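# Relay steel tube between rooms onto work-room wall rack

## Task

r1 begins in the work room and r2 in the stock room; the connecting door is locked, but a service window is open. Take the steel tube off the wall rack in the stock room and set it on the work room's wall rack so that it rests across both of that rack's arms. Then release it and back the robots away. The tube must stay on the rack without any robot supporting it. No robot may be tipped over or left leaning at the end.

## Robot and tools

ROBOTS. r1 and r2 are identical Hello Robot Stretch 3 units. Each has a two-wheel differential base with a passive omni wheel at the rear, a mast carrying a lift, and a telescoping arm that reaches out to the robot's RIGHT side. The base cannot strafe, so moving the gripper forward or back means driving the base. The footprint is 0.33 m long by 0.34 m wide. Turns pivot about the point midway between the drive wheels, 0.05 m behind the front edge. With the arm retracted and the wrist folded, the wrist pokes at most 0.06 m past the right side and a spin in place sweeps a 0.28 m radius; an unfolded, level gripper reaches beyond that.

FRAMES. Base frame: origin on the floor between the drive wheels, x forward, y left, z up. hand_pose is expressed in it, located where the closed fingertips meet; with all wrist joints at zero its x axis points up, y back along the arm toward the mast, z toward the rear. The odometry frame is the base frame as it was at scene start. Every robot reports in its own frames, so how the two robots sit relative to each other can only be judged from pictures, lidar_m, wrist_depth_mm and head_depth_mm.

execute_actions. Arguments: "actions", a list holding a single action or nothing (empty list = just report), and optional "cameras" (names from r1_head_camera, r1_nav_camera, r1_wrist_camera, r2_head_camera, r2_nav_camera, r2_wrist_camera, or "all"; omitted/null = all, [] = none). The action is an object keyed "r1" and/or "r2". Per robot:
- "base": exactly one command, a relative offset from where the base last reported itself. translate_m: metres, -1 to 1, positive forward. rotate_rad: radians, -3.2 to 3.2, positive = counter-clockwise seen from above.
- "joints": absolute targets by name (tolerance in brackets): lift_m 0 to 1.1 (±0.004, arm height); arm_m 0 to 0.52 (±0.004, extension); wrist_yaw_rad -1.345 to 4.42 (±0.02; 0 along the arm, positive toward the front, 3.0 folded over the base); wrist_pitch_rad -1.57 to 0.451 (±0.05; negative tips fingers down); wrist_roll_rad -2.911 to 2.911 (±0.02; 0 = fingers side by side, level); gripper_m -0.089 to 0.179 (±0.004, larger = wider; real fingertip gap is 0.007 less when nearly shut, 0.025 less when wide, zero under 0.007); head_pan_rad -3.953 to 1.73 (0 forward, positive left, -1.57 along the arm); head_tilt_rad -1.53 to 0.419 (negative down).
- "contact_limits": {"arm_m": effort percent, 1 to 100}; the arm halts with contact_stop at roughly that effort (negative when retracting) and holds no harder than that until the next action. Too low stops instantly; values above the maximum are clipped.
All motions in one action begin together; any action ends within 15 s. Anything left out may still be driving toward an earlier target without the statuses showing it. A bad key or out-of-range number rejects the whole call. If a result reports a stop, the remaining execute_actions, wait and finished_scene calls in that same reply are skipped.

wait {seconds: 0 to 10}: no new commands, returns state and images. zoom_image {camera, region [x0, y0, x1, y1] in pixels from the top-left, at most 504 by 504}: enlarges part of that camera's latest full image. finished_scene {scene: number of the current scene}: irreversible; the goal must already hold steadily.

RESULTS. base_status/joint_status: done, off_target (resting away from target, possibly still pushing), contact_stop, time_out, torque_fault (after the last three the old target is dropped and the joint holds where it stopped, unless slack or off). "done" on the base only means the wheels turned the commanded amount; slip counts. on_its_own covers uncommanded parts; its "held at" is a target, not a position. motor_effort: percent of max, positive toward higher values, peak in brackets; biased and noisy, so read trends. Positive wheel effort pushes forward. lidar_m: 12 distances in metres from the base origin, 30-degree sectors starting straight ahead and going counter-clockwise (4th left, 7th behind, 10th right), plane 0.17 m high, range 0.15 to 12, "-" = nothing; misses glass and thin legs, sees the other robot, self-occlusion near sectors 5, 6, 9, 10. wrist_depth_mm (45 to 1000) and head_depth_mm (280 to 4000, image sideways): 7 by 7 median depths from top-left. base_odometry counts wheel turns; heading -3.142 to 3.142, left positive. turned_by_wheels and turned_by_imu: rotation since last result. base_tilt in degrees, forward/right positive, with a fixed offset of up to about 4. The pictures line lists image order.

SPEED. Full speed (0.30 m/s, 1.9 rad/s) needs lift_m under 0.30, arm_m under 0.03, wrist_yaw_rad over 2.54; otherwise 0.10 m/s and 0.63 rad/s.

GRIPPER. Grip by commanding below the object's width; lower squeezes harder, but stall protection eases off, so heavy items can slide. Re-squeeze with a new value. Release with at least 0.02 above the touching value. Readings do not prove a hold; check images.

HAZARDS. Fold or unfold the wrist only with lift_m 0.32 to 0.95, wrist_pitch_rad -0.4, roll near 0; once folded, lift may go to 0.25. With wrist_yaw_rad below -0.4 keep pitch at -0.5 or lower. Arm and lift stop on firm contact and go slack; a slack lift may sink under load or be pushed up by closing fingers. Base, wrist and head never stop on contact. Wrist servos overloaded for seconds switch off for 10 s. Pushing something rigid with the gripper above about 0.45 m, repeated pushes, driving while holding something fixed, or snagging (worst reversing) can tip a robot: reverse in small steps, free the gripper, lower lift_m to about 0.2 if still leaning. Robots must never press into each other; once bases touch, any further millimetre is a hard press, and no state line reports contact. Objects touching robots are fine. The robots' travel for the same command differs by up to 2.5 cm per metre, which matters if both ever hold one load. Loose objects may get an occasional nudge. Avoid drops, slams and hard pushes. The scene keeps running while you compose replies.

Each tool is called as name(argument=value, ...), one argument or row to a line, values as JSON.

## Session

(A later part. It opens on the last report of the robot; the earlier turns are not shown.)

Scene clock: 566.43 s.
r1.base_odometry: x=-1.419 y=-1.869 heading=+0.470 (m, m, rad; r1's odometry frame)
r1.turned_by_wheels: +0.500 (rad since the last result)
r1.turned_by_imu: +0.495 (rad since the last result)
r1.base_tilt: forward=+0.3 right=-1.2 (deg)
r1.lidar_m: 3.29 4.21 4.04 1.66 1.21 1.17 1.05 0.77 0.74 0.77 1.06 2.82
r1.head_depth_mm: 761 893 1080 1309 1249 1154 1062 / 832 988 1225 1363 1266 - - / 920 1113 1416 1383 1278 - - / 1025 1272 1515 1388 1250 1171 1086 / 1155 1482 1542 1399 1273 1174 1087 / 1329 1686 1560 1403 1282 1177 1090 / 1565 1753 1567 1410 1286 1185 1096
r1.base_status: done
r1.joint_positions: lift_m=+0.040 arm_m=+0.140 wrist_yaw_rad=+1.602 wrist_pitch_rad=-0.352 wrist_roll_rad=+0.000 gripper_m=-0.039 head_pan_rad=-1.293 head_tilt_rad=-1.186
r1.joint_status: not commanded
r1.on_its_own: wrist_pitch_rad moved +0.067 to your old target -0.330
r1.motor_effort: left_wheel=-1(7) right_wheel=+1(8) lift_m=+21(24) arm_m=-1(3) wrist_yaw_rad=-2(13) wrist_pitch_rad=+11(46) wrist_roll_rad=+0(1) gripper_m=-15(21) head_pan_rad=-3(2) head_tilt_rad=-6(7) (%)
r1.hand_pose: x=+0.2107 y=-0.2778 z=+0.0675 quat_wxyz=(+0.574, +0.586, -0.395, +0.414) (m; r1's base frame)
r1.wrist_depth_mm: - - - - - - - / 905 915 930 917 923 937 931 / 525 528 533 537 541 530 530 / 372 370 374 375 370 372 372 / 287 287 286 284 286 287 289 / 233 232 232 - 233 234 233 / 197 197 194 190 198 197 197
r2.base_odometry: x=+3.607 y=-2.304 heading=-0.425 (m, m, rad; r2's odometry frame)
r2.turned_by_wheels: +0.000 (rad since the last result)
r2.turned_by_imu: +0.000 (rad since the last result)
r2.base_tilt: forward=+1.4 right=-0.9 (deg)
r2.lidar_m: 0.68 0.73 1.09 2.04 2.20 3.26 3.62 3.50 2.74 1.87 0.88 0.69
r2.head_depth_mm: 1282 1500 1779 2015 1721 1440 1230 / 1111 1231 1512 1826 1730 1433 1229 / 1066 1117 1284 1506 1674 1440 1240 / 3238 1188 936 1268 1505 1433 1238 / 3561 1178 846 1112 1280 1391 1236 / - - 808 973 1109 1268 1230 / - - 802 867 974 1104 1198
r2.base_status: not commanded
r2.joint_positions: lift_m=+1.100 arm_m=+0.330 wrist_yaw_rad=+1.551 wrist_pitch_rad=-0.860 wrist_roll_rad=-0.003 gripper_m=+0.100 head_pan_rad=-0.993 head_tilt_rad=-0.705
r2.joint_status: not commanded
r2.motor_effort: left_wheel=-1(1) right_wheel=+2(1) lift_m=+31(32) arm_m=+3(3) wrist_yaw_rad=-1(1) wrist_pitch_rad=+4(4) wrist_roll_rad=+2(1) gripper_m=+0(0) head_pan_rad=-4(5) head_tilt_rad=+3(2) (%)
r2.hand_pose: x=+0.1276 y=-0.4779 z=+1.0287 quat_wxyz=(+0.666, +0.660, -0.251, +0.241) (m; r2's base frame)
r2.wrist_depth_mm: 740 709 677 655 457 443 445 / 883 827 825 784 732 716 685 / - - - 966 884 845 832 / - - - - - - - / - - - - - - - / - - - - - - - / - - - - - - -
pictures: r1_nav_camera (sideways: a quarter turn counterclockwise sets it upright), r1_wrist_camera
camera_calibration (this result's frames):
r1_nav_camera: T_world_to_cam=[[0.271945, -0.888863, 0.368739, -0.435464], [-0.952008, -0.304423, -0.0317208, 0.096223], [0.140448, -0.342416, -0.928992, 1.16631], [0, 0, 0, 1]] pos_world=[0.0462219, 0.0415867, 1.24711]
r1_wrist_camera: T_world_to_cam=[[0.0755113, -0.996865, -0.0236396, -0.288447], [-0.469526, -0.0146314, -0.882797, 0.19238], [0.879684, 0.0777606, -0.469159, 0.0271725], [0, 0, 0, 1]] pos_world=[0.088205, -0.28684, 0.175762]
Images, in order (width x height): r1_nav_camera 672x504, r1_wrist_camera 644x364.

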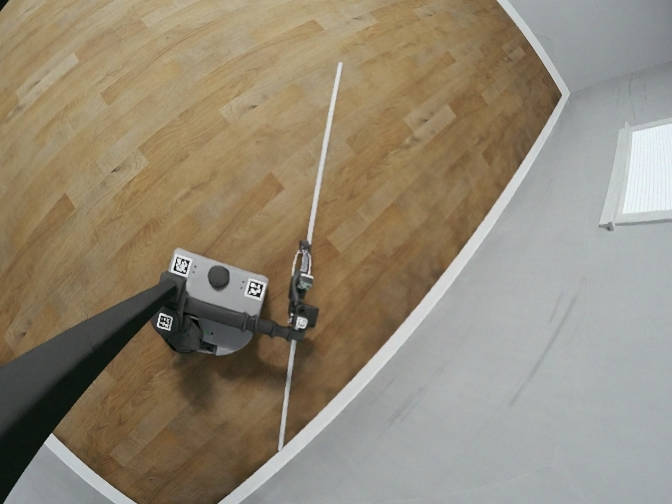

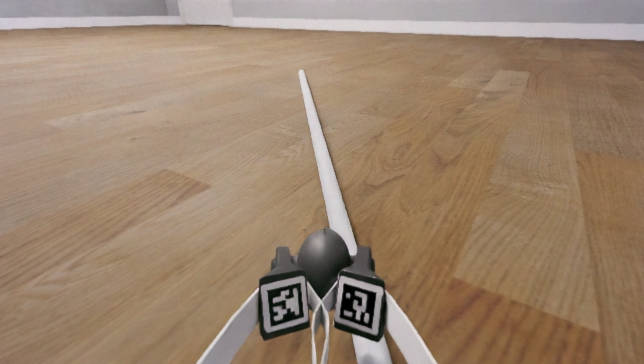

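execute_actions(
  actions=[
    {"r1":{"joints":{"gripper_m":0.1,"wrist_yaw_rad":1.68,"arm_m":0.17,"wrist_pitch_rad":-0.42,"lift_m":0.06}}},
  ],
  cameras=[],
)

execute_actions(
  actions=[
    {"r1":{"joints":{"lift_m":0.008}}},
  ],
  cameras=[],
)

execute_actions(
  actions=[
    {"r1":{"joints":{"gripper_m":-0.04}}},
  ],
  cameras=[],
)

execute_actions(
  actions=[
    {"r1":{"base":{"translate_m":1.0}}},
  ],
  cameras=["r1_wrist_camera"],
)

execute_actions(
  actions=[
    {"r1":{"base":{"rotate_rad":-1.4}}},
  ],
  cameras=["r1_nav_camera","r1_wrist_camera"],
)

Scene clock: 568.67 s.
r1.base_odometry: x=-1.419 y=-1.869 heading=+0.470 (m, m, rad; r1's odometry frame)
r1.turned_by_wheels: +0.000 (rad since the last result)
r1.turned_by_imu: +0.001 (rad since the last result)
r1.base_tilt: forward=+0.3 right=-1.2 (deg)
r1.lidar_m: 3.27 4.20 4.06 1.66 1.21 1.17 1.05 0.77 0.74 0.76 1.05 2.82
r1.head_depth_mm: 760 890 1075 1315 1253 1143 1068 / 835 991 1220 1352 1267 1183 - / 915 1117 1405 1375 1243 - - / 1021 1268 1510 1392 1246 1162 1088 / 1155 1486 1541 1399 1272 1170 1084 / 1325 1683 1556 1406 1285 1181 1090 / 1565 1742 1555 1412 1286 1185 1095
r1.base_status: not commanded
r1.joint_positions: lift_m=+0.060 arm_m=+0.170 wrist_yaw_rad=+1.678 wrist_pitch_rad=-0.435 wrist_roll_rad=+0.000 gripper_m=+0.100 head_pan_rad=-1.293 head_tilt_rad=-1.186
r1.joint_status: all done
r1.motor_effort: left_wheel=-1(1) right_wheel=+1(2) lift_m=+20(17) arm_m=+3(0) wrist_yaw_rad=+1(1) wrist_pitch_rad=+8(10) wrist_roll_rad=+0(0) gripper_m=+1(83) head_pan_rad=-3(2) head_tilt_rad=-7(8) (%)
r1.hand_pose: x=+0.1995 y=-0.2911 z=+0.0687 quat_wxyz=(+0.575, +0.616, -0.348, +0.411) (m; r1's base frame)
r1.wrist_depth_mm: - - - - - - - / 675 679 672 667 685 670 669 / 454 448 449 461 450 457 459 / 347 346 345 346 345 344 345 / 276 276 278 273 275 277 272 / 232 231 230 223 231 228 231 / 198 193 197 191 198 199 197
r2.base_odometry: x=+3.607 y=-2.304 heading=-0.425 (m, m, rad; r2's odometry frame)
r2.turned_by_wheels: +0.000 (rad since the last result)
r2.turned_by_imu: +0.000 (rad since the last result)
r2.base_tilt: forward=+1.4 right=-0.9 (deg)
r2.lidar_m: 0.68 0.73 1.09 2.05 2.19 3.27 3.63 3.53 2.73 1.86 0.88 0.69
r2.head_depth_mm: 1291 1512 1786 2030 1716 1444 1237 / 1111 1228 1501 1834 1725 1443 1237 / 1067 1117 1289 1502 1681 1442 1235 / 3288 1185 937 1287 1502 1437 1242 / 3530 1186 848 1114 1277 1391 1232 / 3961 - 804 974 1112 1265 1227 / - - 803 863 978 1105 1196
r2.base_status: not commanded
r2.joint_positions: lift_m=+1.100 arm_m=+0.330 wrist_yaw_rad=+1.551 wrist_pitch_rad=-0.860 wrist_roll_rad=-0.003 gripper_m=+0.100 head_pan_rad=-0.993 head_tilt_rad=-0.705
r2.joint_status: not commanded
r2.motor_effort: left_wheel=-1(0) right_wheel=+1(1) lift_m=+32(32) arm_m=+3(2) wrist_yaw_rad=-1(1) wrist_pitch_rad=+4(4) wrist_roll_rad=+1(2) gripper_m=+0(0) head_pan_rad=-4(4) head_tilt_rad=+3(1) (%)
r2.hand_pose: x=+0.1276 y=-0.4779 z=+1.0287 quat_wxyz=(+0.666, +0.660, -0.251, +0.241) (m; r2's base frame)
r2.wrist_depth_mm: 744 702 674 656 465 451 438 / 885 842 787 774 746 703 707 / - - 991 960 910 882 819 / - - - - - - - / - - - - - - - / - - - - - - - / - - - - - - -
pictures: none
No camera images: the call's "cameras" was empty. Leave "cameras" out to get every camera's image.

Scene clock: 569.97 s.
r1.base_odometry: x=-1.419 y=-1.869 heading=+0.470 (m, m, rad; r1's odometry frame)
r1.turned_by_wheels: +0.000 (rad since the last result)
r1.turned_by_imu: +0.000 (rad since the last result)
r1.base_tilt: forward=+0.2 right=-1.3 (deg)
r1.lidar_m: 3.29 4.22 4.05 1.66 1.21 1.16 1.06 0.77 0.74 0.76 1.06 2.82
r1.head_depth_mm: 761 889 1074 1315 1253 1152 1060 / 832 982 1223 1352 1263 - - / 917 1109 1409 1379 1268 - - / 1024 1274 1508 1387 1263 1176 1089 / 1155 1486 1547 1392 1272 1170 1084 / 1328 1676 1566 1412 1287 1176 1085 / 1560 1770 1571 1411 1282 1188 1092
r1.base_status: not commanded
r1.joint_positions: lift_m=+0.008 arm_m=+0.170 wrist_yaw_rad=+1.678 wrist_pitch_rad=-0.412 wrist_roll_rad=+0.000 gripper_m=+0.100 head_pan_rad=-1.293 head_tilt_rad=-1.186
r1.joint_status: all done
r1.motor_effort: left_wheel=-2(3) right_wheel=+6(5) lift_m=+14(18) arm_m=+3(3) wrist_yaw_rad=+1(1) wrist_pitch_rad=-5(8) wrist_roll_rad=+0(0) gripper_m=+0(0) head_pan_rad=-3(3) head_tilt_rad=-7(6) (%)
r1.hand_pose: x=+0.2025 y=-0.2907 z=+0.0224 quat_wxyz=(+0.570, +0.612, -0.355, +0.418) (m; r1's base frame)
r1.wrist_depth_mm: - - - - - - - / 556 562 564 559 572 561 557 / 361 359 360 359 358 359 362 / 265 268 265 257 267 266 264 / 210 211 211 202 211 209 209 / 175 178 174 165 174 175 174 / 149 145 148 145 144 147 150
r2.base_odometry: x=+3.607 y=-2.304 heading=-0.425 (m, m, rad; r2's odometry frame)
r2.turned_by_wheels: +0.000 (rad since the last result)
r2.turned_by_imu: +0.000 (rad since the last result)
r2.base_tilt: forward=+1.4 right=-0.9 (deg)
r2.lidar_m: 0.68 0.73 1.09 2.04 2.19 3.29 3.63 3.50 2.74 1.86 0.88 0.69
r2.head_depth_mm: 1286 1490 1772 2012 1733 1437 1232 / 1109 1222 1503 1823 1714 1440 1247 / 1065 1118 1286 1510 1671 1433 1240 / 3291 1183 934 1274 1491 1446 1230 / 3519 1184 846 1115 1273 1395 1233 / 3966 - 806 977 1106 1273 1222 / - - 801 864 976 1106 1193
r2.base_status: not commanded
r2.joint_positions: lift_m=+1.100 arm_m=+0.330 wrist_yaw_rad=+1.551 wrist_pitch_rad=-0.860 wrist_roll_rad=-0.003 gripper_m=+0.100 head_pan_rad=-0.993 head_tilt_rad=-0.705
r2.joint_status: not commanded
r2.motor_effort: left_wheel=-1(1) right_wheel=+1(1) lift_m=+32(32) arm_m=+2(3) wrist_yaw_rad=-1(1) wrist_pitch_rad=+4(4) wrist_roll_rad=+2(1) gripper_m=+0(1) head_pan_rad=-4(4) head_tilt_rad=+1(3) (%)
r2.hand_pose: x=+0.1276 y=-0.4779 z=+1.0287 quat_wxyz=(+0.666, +0.660, -0.251, +0.241) (m; r2's base frame)
r2.wrist_depth_mm: 733 703 667 660 467 455 439 / 894 850 809 793 750 711 686 / - - - 943 888 851 822 / - - - - - - - / - - - - - - - / - - - - - - - / - - - - - - -
pictures: none
No camera images: the call's "cameras" was empty. Leave "cameras" out to get every camera's image.

Scene clock: 571.87 s.
r1.base_odometry: x=-1.419 y=-1.869 heading=+0.470 (m, m, rad; r1's odometry frame)
r1.turned_by_wheels: +0.000 (rad since the last result)
r1.turned_by_imu: +0.001 (rad since the last result)
r1.base_tilt: forward=+0.2 right=-1.2 (deg)
r1.lidar_m: 3.30 4.21 4.04 1.66 1.21 1.17 1.06 0.76 0.74 0.76 1.07 2.83
r1.head_depth_mm: 760 894 1073 1315 1245 1147 1063 / 833 993 1222 1368 1268 - - / 915 1116 1411 1376 1270 - - / 1021 1272 1506 1386 1274 1168 1084 / 1158 1490 1548 1404 1261 1166 1082 / 1327 1681 1554 1400 1281 1180 1092 / 1564 1747 1570 1406 1287 1184 1095
r1.base_status: not commanded
r1.joint_positions: lift_m=+0.008 arm_m=+0.170 wrist_yaw_rad=+1.680 wrist_pitch_rad=-0.402 wrist_roll_rad=+0.000 gripper_m=-0.039 head_pan_rad=-1.293 head_tilt_rad=-1.186
r1.joint_status: all done
r1.motor_effort: left_wheel=-1(3) right_wheel=-2(6) lift_m=+15(16) arm_m=+3(3) wrist_yaw_rad=+0(3) wrist_pitch_rad=-10(10) wrist_roll_rad=+0(0) gripper_m=-20(97) head_pan_rad=-2(3) head_tilt_rad=-6(7) (%)
r1.hand_pose: x=+0.2037 y=-0.2902 z=+0.0245 quat_wxyz=(+0.568, +0.610, -0.357, +0.422) (m; r1's base frame)
r1.wrist_depth_mm: - - - - - - - / 581 589 586 583 582 593 573 / 376 371 376 371 369 367 374 / 270 271 273 267 272 270 272 / 216 214 215 215 214 216 215 / 178 177 178 157 177 177 177 / 152 151 146 143 147 151 151
r2.base_odometry: x=+3.607 y=-2.304 heading=-0.425 (m, m, rad; r2's odometry frame)
r2.turned_by_wheels: +0.000 (rad since the last result)
r2.turned_by_imu: +0.000 (rad since the last result)
r2.base_tilt: forward=+1.4 right=-0.9 (deg)
r2.lidar_m: 0.68 0.73 1.09 2.04 2.19 3.27 3.62 3.52 2.74 1.86 0.88 0.69
r2.head_depth_mm: 1291 1496 1778 2014 1738 1436 1238 / 1111 1225 1510 1832 1721 1441 1239 / 1065 1116 1272 1507 1680 1436 1226 / 3344 1180 937 1279 1491 1432 1228 / 3592 1187 843 1109 1269 1398 1232 / 3968 - 804 978 1112 1274 1224 / - - 804 865 980 1100 1189
r2.base_status: not commanded
r2.joint_positions: lift_m=+1.100 arm_m=+0.330 wrist_yaw_rad=+1.551 wrist_pitch_rad=-0.860 wrist_roll_rad=-0.003 gripper_m=+0.100 head_pan_rad=-0.993 head_tilt_rad=-0.705
r2.joint_status: not commanded
r2.motor_effort: left_wheel=-1(1) right_wheel=+1(1) lift_m=+31(32) arm_m=+2(3) wrist_yaw_rad=-1(2) wrist_pitch_rad=+4(4) wrist_roll_rad=+2(2) gripper_m=+0(0) head_pan_rad=-4(3) head_tilt_rad=+4(3) (%)
r2.hand_pose: x=+0.1276 y=-0.4779 z=+1.0287 quat_wxyz=(+0.666, +0.660, -0.251, +0.241) (m; r2's base frame)
r2.wrist_depth_mm: 703 706 659 659 461 453 435 / 887 850 816 761 741 717 693 / - - - 950 893 851 802 / - - - - - - - / - - - - - - - / - - - - - - - / - - - - - - -
pictures: none
No camera images: the call's "cameras" was empty. Leave "cameras" out to get every camera's image.

Scene clock: 582.90 s.
r1.base_odometry: x=-0.527 y=-1.417 heading=+0.470 (m, m, rad; r1's odometry frame)
r1.turned_by_wheels: -0.001 (rad since the last result)
r1.turned_by_imu: +0.004 (rad since the last result)
r1.base_tilt: forward=+0.3 right=-1.2 (deg)
r1.lidar_m: 2.37 3.27 3.55 2.89 2.11 2.04 1.76 1.29 1.24 1.28 1.79 2.30
r1.head_depth_mm: 1289 1497 1500 1364 1244 1149 1056 / 1401 1623 1505 1368 1260 - - / 1556 1687 1530 1383 1283 - - / 1730 1730 1539 1385 1287 1164 1082 / 1872 1740 1545 1401 1260 1171 1084 / 1980 1749 1549 1404 1280 1179 1090 / 2014 1769 1570 1413 1293 1184 1093
r1.base_status: done
r1.joint_positions: lift_m=+0.008 arm_m=+0.170 wrist_yaw_rad=+1.686 wrist_pitch_rad=-0.405 wrist_roll_rad=+0.000 gripper_m=-0.039 head_pan_rad=-1.293 head_tilt_rad=-1.186
r1.joint_status: not commanded
r1.motor_effort: left_wheel=-5(6) right_wheel=+13(15) lift_m=+15(16) arm_m=+3(3) wrist_yaw_rad=-4(4) wrist_pitch_rad=-8(10) wrist_roll_rad=+0(0) gripper_m=-20(20) head_pan_rad=-2(2) head_tilt_rad=-8(7) (%)
r1.hand_pose: x=+0.2031 y=-0.2890 z=+0.0237 quat_wxyz=(+0.567, +0.612, -0.354, +0.422) (m; r1's base frame)
r1.wrist_depth_mm: - - - - - - - / 565 571 582 566 560 566 568 / 368 365 366 364 364 364 370 / 269 269 269 260 268 268 272 / 212 214 213 212 214 213 213 / 177 176 176 157 176 177 177 / 151 150 149 142 148 149 151
r2.base_odometry: x=+3.607 y=-2.304 heading=-0.425 (m, m, rad; r2's odometry frame)
r2.turned_by_wheels: +0.000 (rad since the last result)
r2.turned_by_imu: +0.000 (rad since the last result)
r2.base_tilt: forward=+1.3 right=-0.9 (deg)
r2.lidar_m: 0.68 0.73 1.09 2.04 2.19 3.28 3.63 3.49 2.73 1.87 0.88 0.69
r2.head_depth_mm: 1280 1491 1772 2013 1725 1434 1234 / 1105 1224 1512 1821 1727 1440 1229 / 1067 1121 1277 1505 1652 1440 1233 / 3281 1181 935 1282 1497 1441 1235 / 3573 1181 844 1118 1274 1404 1236 / 3867 - 804 980 1106 1269 1224 / - - 804 869 980 1106 1197
r2.base_status: not commanded
r2.joint_positions: lift_m=+1.100 arm_m=+0.330 wrist_yaw_rad=+1.551 wrist_pitch_rad=-0.860 wrist_roll_rad=-0.003 gripper_m=+0.100 head_pan_rad=-0.993 head_tilt_rad=-0.705
r2.joint_status: not commanded
r2.motor_effort: left_wheel=-1(0) right_wheel=+1(1) lift_m=+32(32) arm_m=+3(3) wrist_yaw_rad=-1(1) wrist_pitch_rad=+4(4) wrist_roll_rad=+2(2) gripper_m=+0(0) head_pan_rad=-4(4) head_tilt_rad=+2(3) (%)
r2.hand_pose: x=+0.1276 y=-0.4779 z=+1.0287 quat_wxyz=(+0.666, +0.660, -0.251, +0.241) (m; r2's base frame)
r2.wrist_depth_mm: 734 701 677 667 460 449 439 / 860 841 822 786 750 713 704 / - - 967 963 891 886 829 / - - - - - - 999 / - - - - - - - / - - - - - - - / - - - - - - -
pictures: r1_wrist_camera
camera_calibration (this result's frames):
r1_wrist_camera: T_world_to_cam=[[0.156809, -0.987288, -0.0259362, -0.313711], [-0.51254, -0.0589015, -0.856641, 0.145296], [0.844224, 0.147622, -0.515261, 0.0426302], [0, 0, 0, 1]] pos_world=[0.0876732, -0.307458, 0.138296]
Images, in order (width x height): r1_wrist_camera 644x364.

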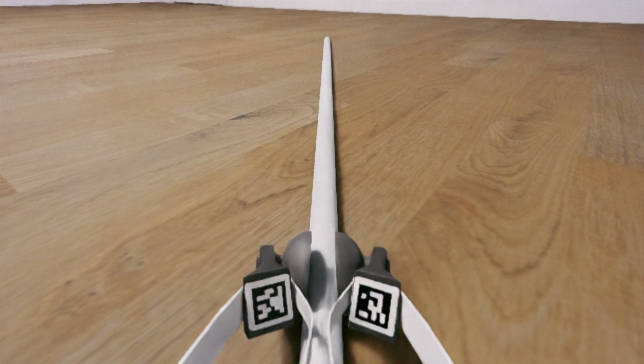

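Scene clock: 586.33 s.
r1.base_odometry: x=-0.527 y=-1.417 heading=-0.930 (m, m, rad; r1's odometry frame)
r1.turned_by_wheels: -1.400 (rad since the last result)
r1.turned_by_imu: -1.372 (rad since the last result)
r1.base_tilt: forward=+0.3 right=-1.3 (deg)
r1.lidar_m: 1.37 2.19 2.30 2.55 3.57 3.53 2.48 2.04 2.03 1.57 1.24 1.24
r1.head_depth_mm: 1844 1681 1505 1359 1241 1141 1061 / 1732 1677 1515 1380 1268 - - / 1584 1694 1525 1369 1273 - - / 1451 1660 1535 1387 1266 1169 1086 / 1338 1614 1541 1401 1270 1170 1079 / 1253 1469 1555 1404 1284 1181 1085 / 1167 1355 1526 1416 1287 1182 1090
r1.base_status: done
r1.joint_positions: lift_m=+0.008 arm_m=+0.170 wrist_yaw_rad=+1.736 wrist_pitch_rad=-0.406 wrist_roll_rad=-0.006 gripper_m=-0.033 head_pan_rad=-1.293 head_tilt_rad=-1.186
r1.joint_status: not commanded
r1.on_its_own: wrist_yaw_rad is held at +1.730, not at your +1.680, by its stall guard, which is not easing now; gripper_m is held at -0.034, not at your -0.040, by its stall guard, which is not easing now
r1.motor_effort: left_wheel=+3(9) right_wheel=-4(12) lift_m=+15(16) arm_m=+3(3) wrist_yaw_rad=-4(21) wrist_pitch_rad=-8(56) wrist_roll_rad=+2(9) gripper_m=-14(25) head_pan_rad=-3(2) head_tilt_rad=-7(7) (%)
r1.hand_pose: x=+0.2014 y=-0.2776 z=+0.0235 quat_wxyz=(+0.558, +0.619, -0.337, +0.438) (m; r1's base frame)
r1.wrist_depth_mm: - - - - - 820 702 / 566 560 570 573 580 567 573 / 360 364 362 367 362 369 365 / 267 267 256 268 268 269 270 / 212 212 210 204 212 213 214 / 175 176 176 - 162 176 177 / 150 149 149 146 150 140 151
r2.base_odometry: x=+3.607 y=-2.304 heading=-0.425 (m, m, rad; r2's odometry frame)
r2.turned_by_wheels: +0.000 (rad since the last result)
r2.turned_by_imu: +0.000 (rad since the last result)
r2.base_tilt: forward=+1.4 right=-0.9 (deg)
r2.lidar_m: 0.68 0.73 1.09 2.04 2.20 3.25 3.63 3.49 2.74 1.86 0.88 0.69
r2.head_depth_mm: 1282 1496 1768 2001 1717 1443 1234 / 1112 1227 1514 1838 1722 1445 1241 / 1069 1119 1280 1511 1678 1432 1235 / 3296 1194 937 1272 1499 1439 1231 / 3582 1183 843 1106 1278 1396 1226 / 3938 - 805 984 1103 1264 1227 / - - 803 863 977 1100 1197
r2.base_status: not commanded
r2.joint_positions: lift_m=+1.100 arm_m=+0.330 wrist_yaw_rad=+1.551 wrist_pitch_rad=-0.860 wrist_roll_rad=-0.003 gripper_m=+0.100 head_pan_rad=-0.993 head_tilt_rad=-0.705
r2.joint_status: not commanded
r2.motor_effort: left_wheel=-1(0) right_wheel=+1(1) lift_m=+31(32) arm_m=+3(3) wrist_yaw_rad=-1(1) wrist_pitch_rad=+4(4) wrist_roll_rad=+1(2) gripper_m=+0(0) head_pan_rad=-5(4) head_tilt_rad=+5(3) (%)
r2.hand_pose: x=+0.1276 y=-0.4779 z=+1.0287 quat_wxyz=(+0.666, +0.660, -0.251, +0.241) (m; r2's base frame)
r2.wrist_depth_mm: 723 695 679 652 468 448 441 / 878 830 815 751 757 713 685 / - - - 932 893 867 847 / - - - - - - - / - - - - - - - / - - - - - - - / - - - - - - -
pictures: r1_nav_camera (sideways: a quarter turn counterclockwise sets it upright), r1_wrist_camera
camera_calibration (this result's frames):
r1_nav_camera: T_world_to_cam=[[0.271889, -0.88897, 0.368523, -0.435183], [-0.952038, -0.304331, -0.0317282, 0.0962329], [0.140359, -0.342221, -0.929077, 1.16642], [0, 0, 0, 1]] pos_world=[0.0462221, 0.0415953, 1.24712]
r1_wrist_camera: T_world_to_cam=[[0.209015, -0.977698, -0.0204564, -0.310202], [-0.5087, -0.0908385, -0.856138, 0.135254], [0.835187, 0.189352, -0.516342, 0.0557137], [0, 0, 0, 1]] pos_world=[0.0871092, -0.301547, 0.138217]
Images, in order (width x height): r1_nav_camera 672x504, r1_wrist_camera 644x364.

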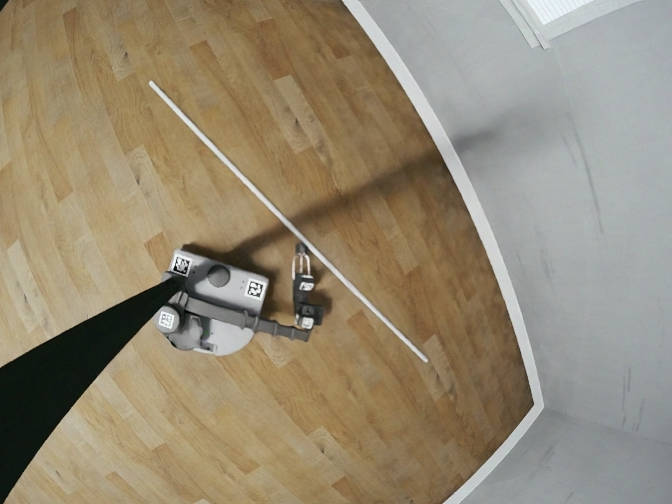

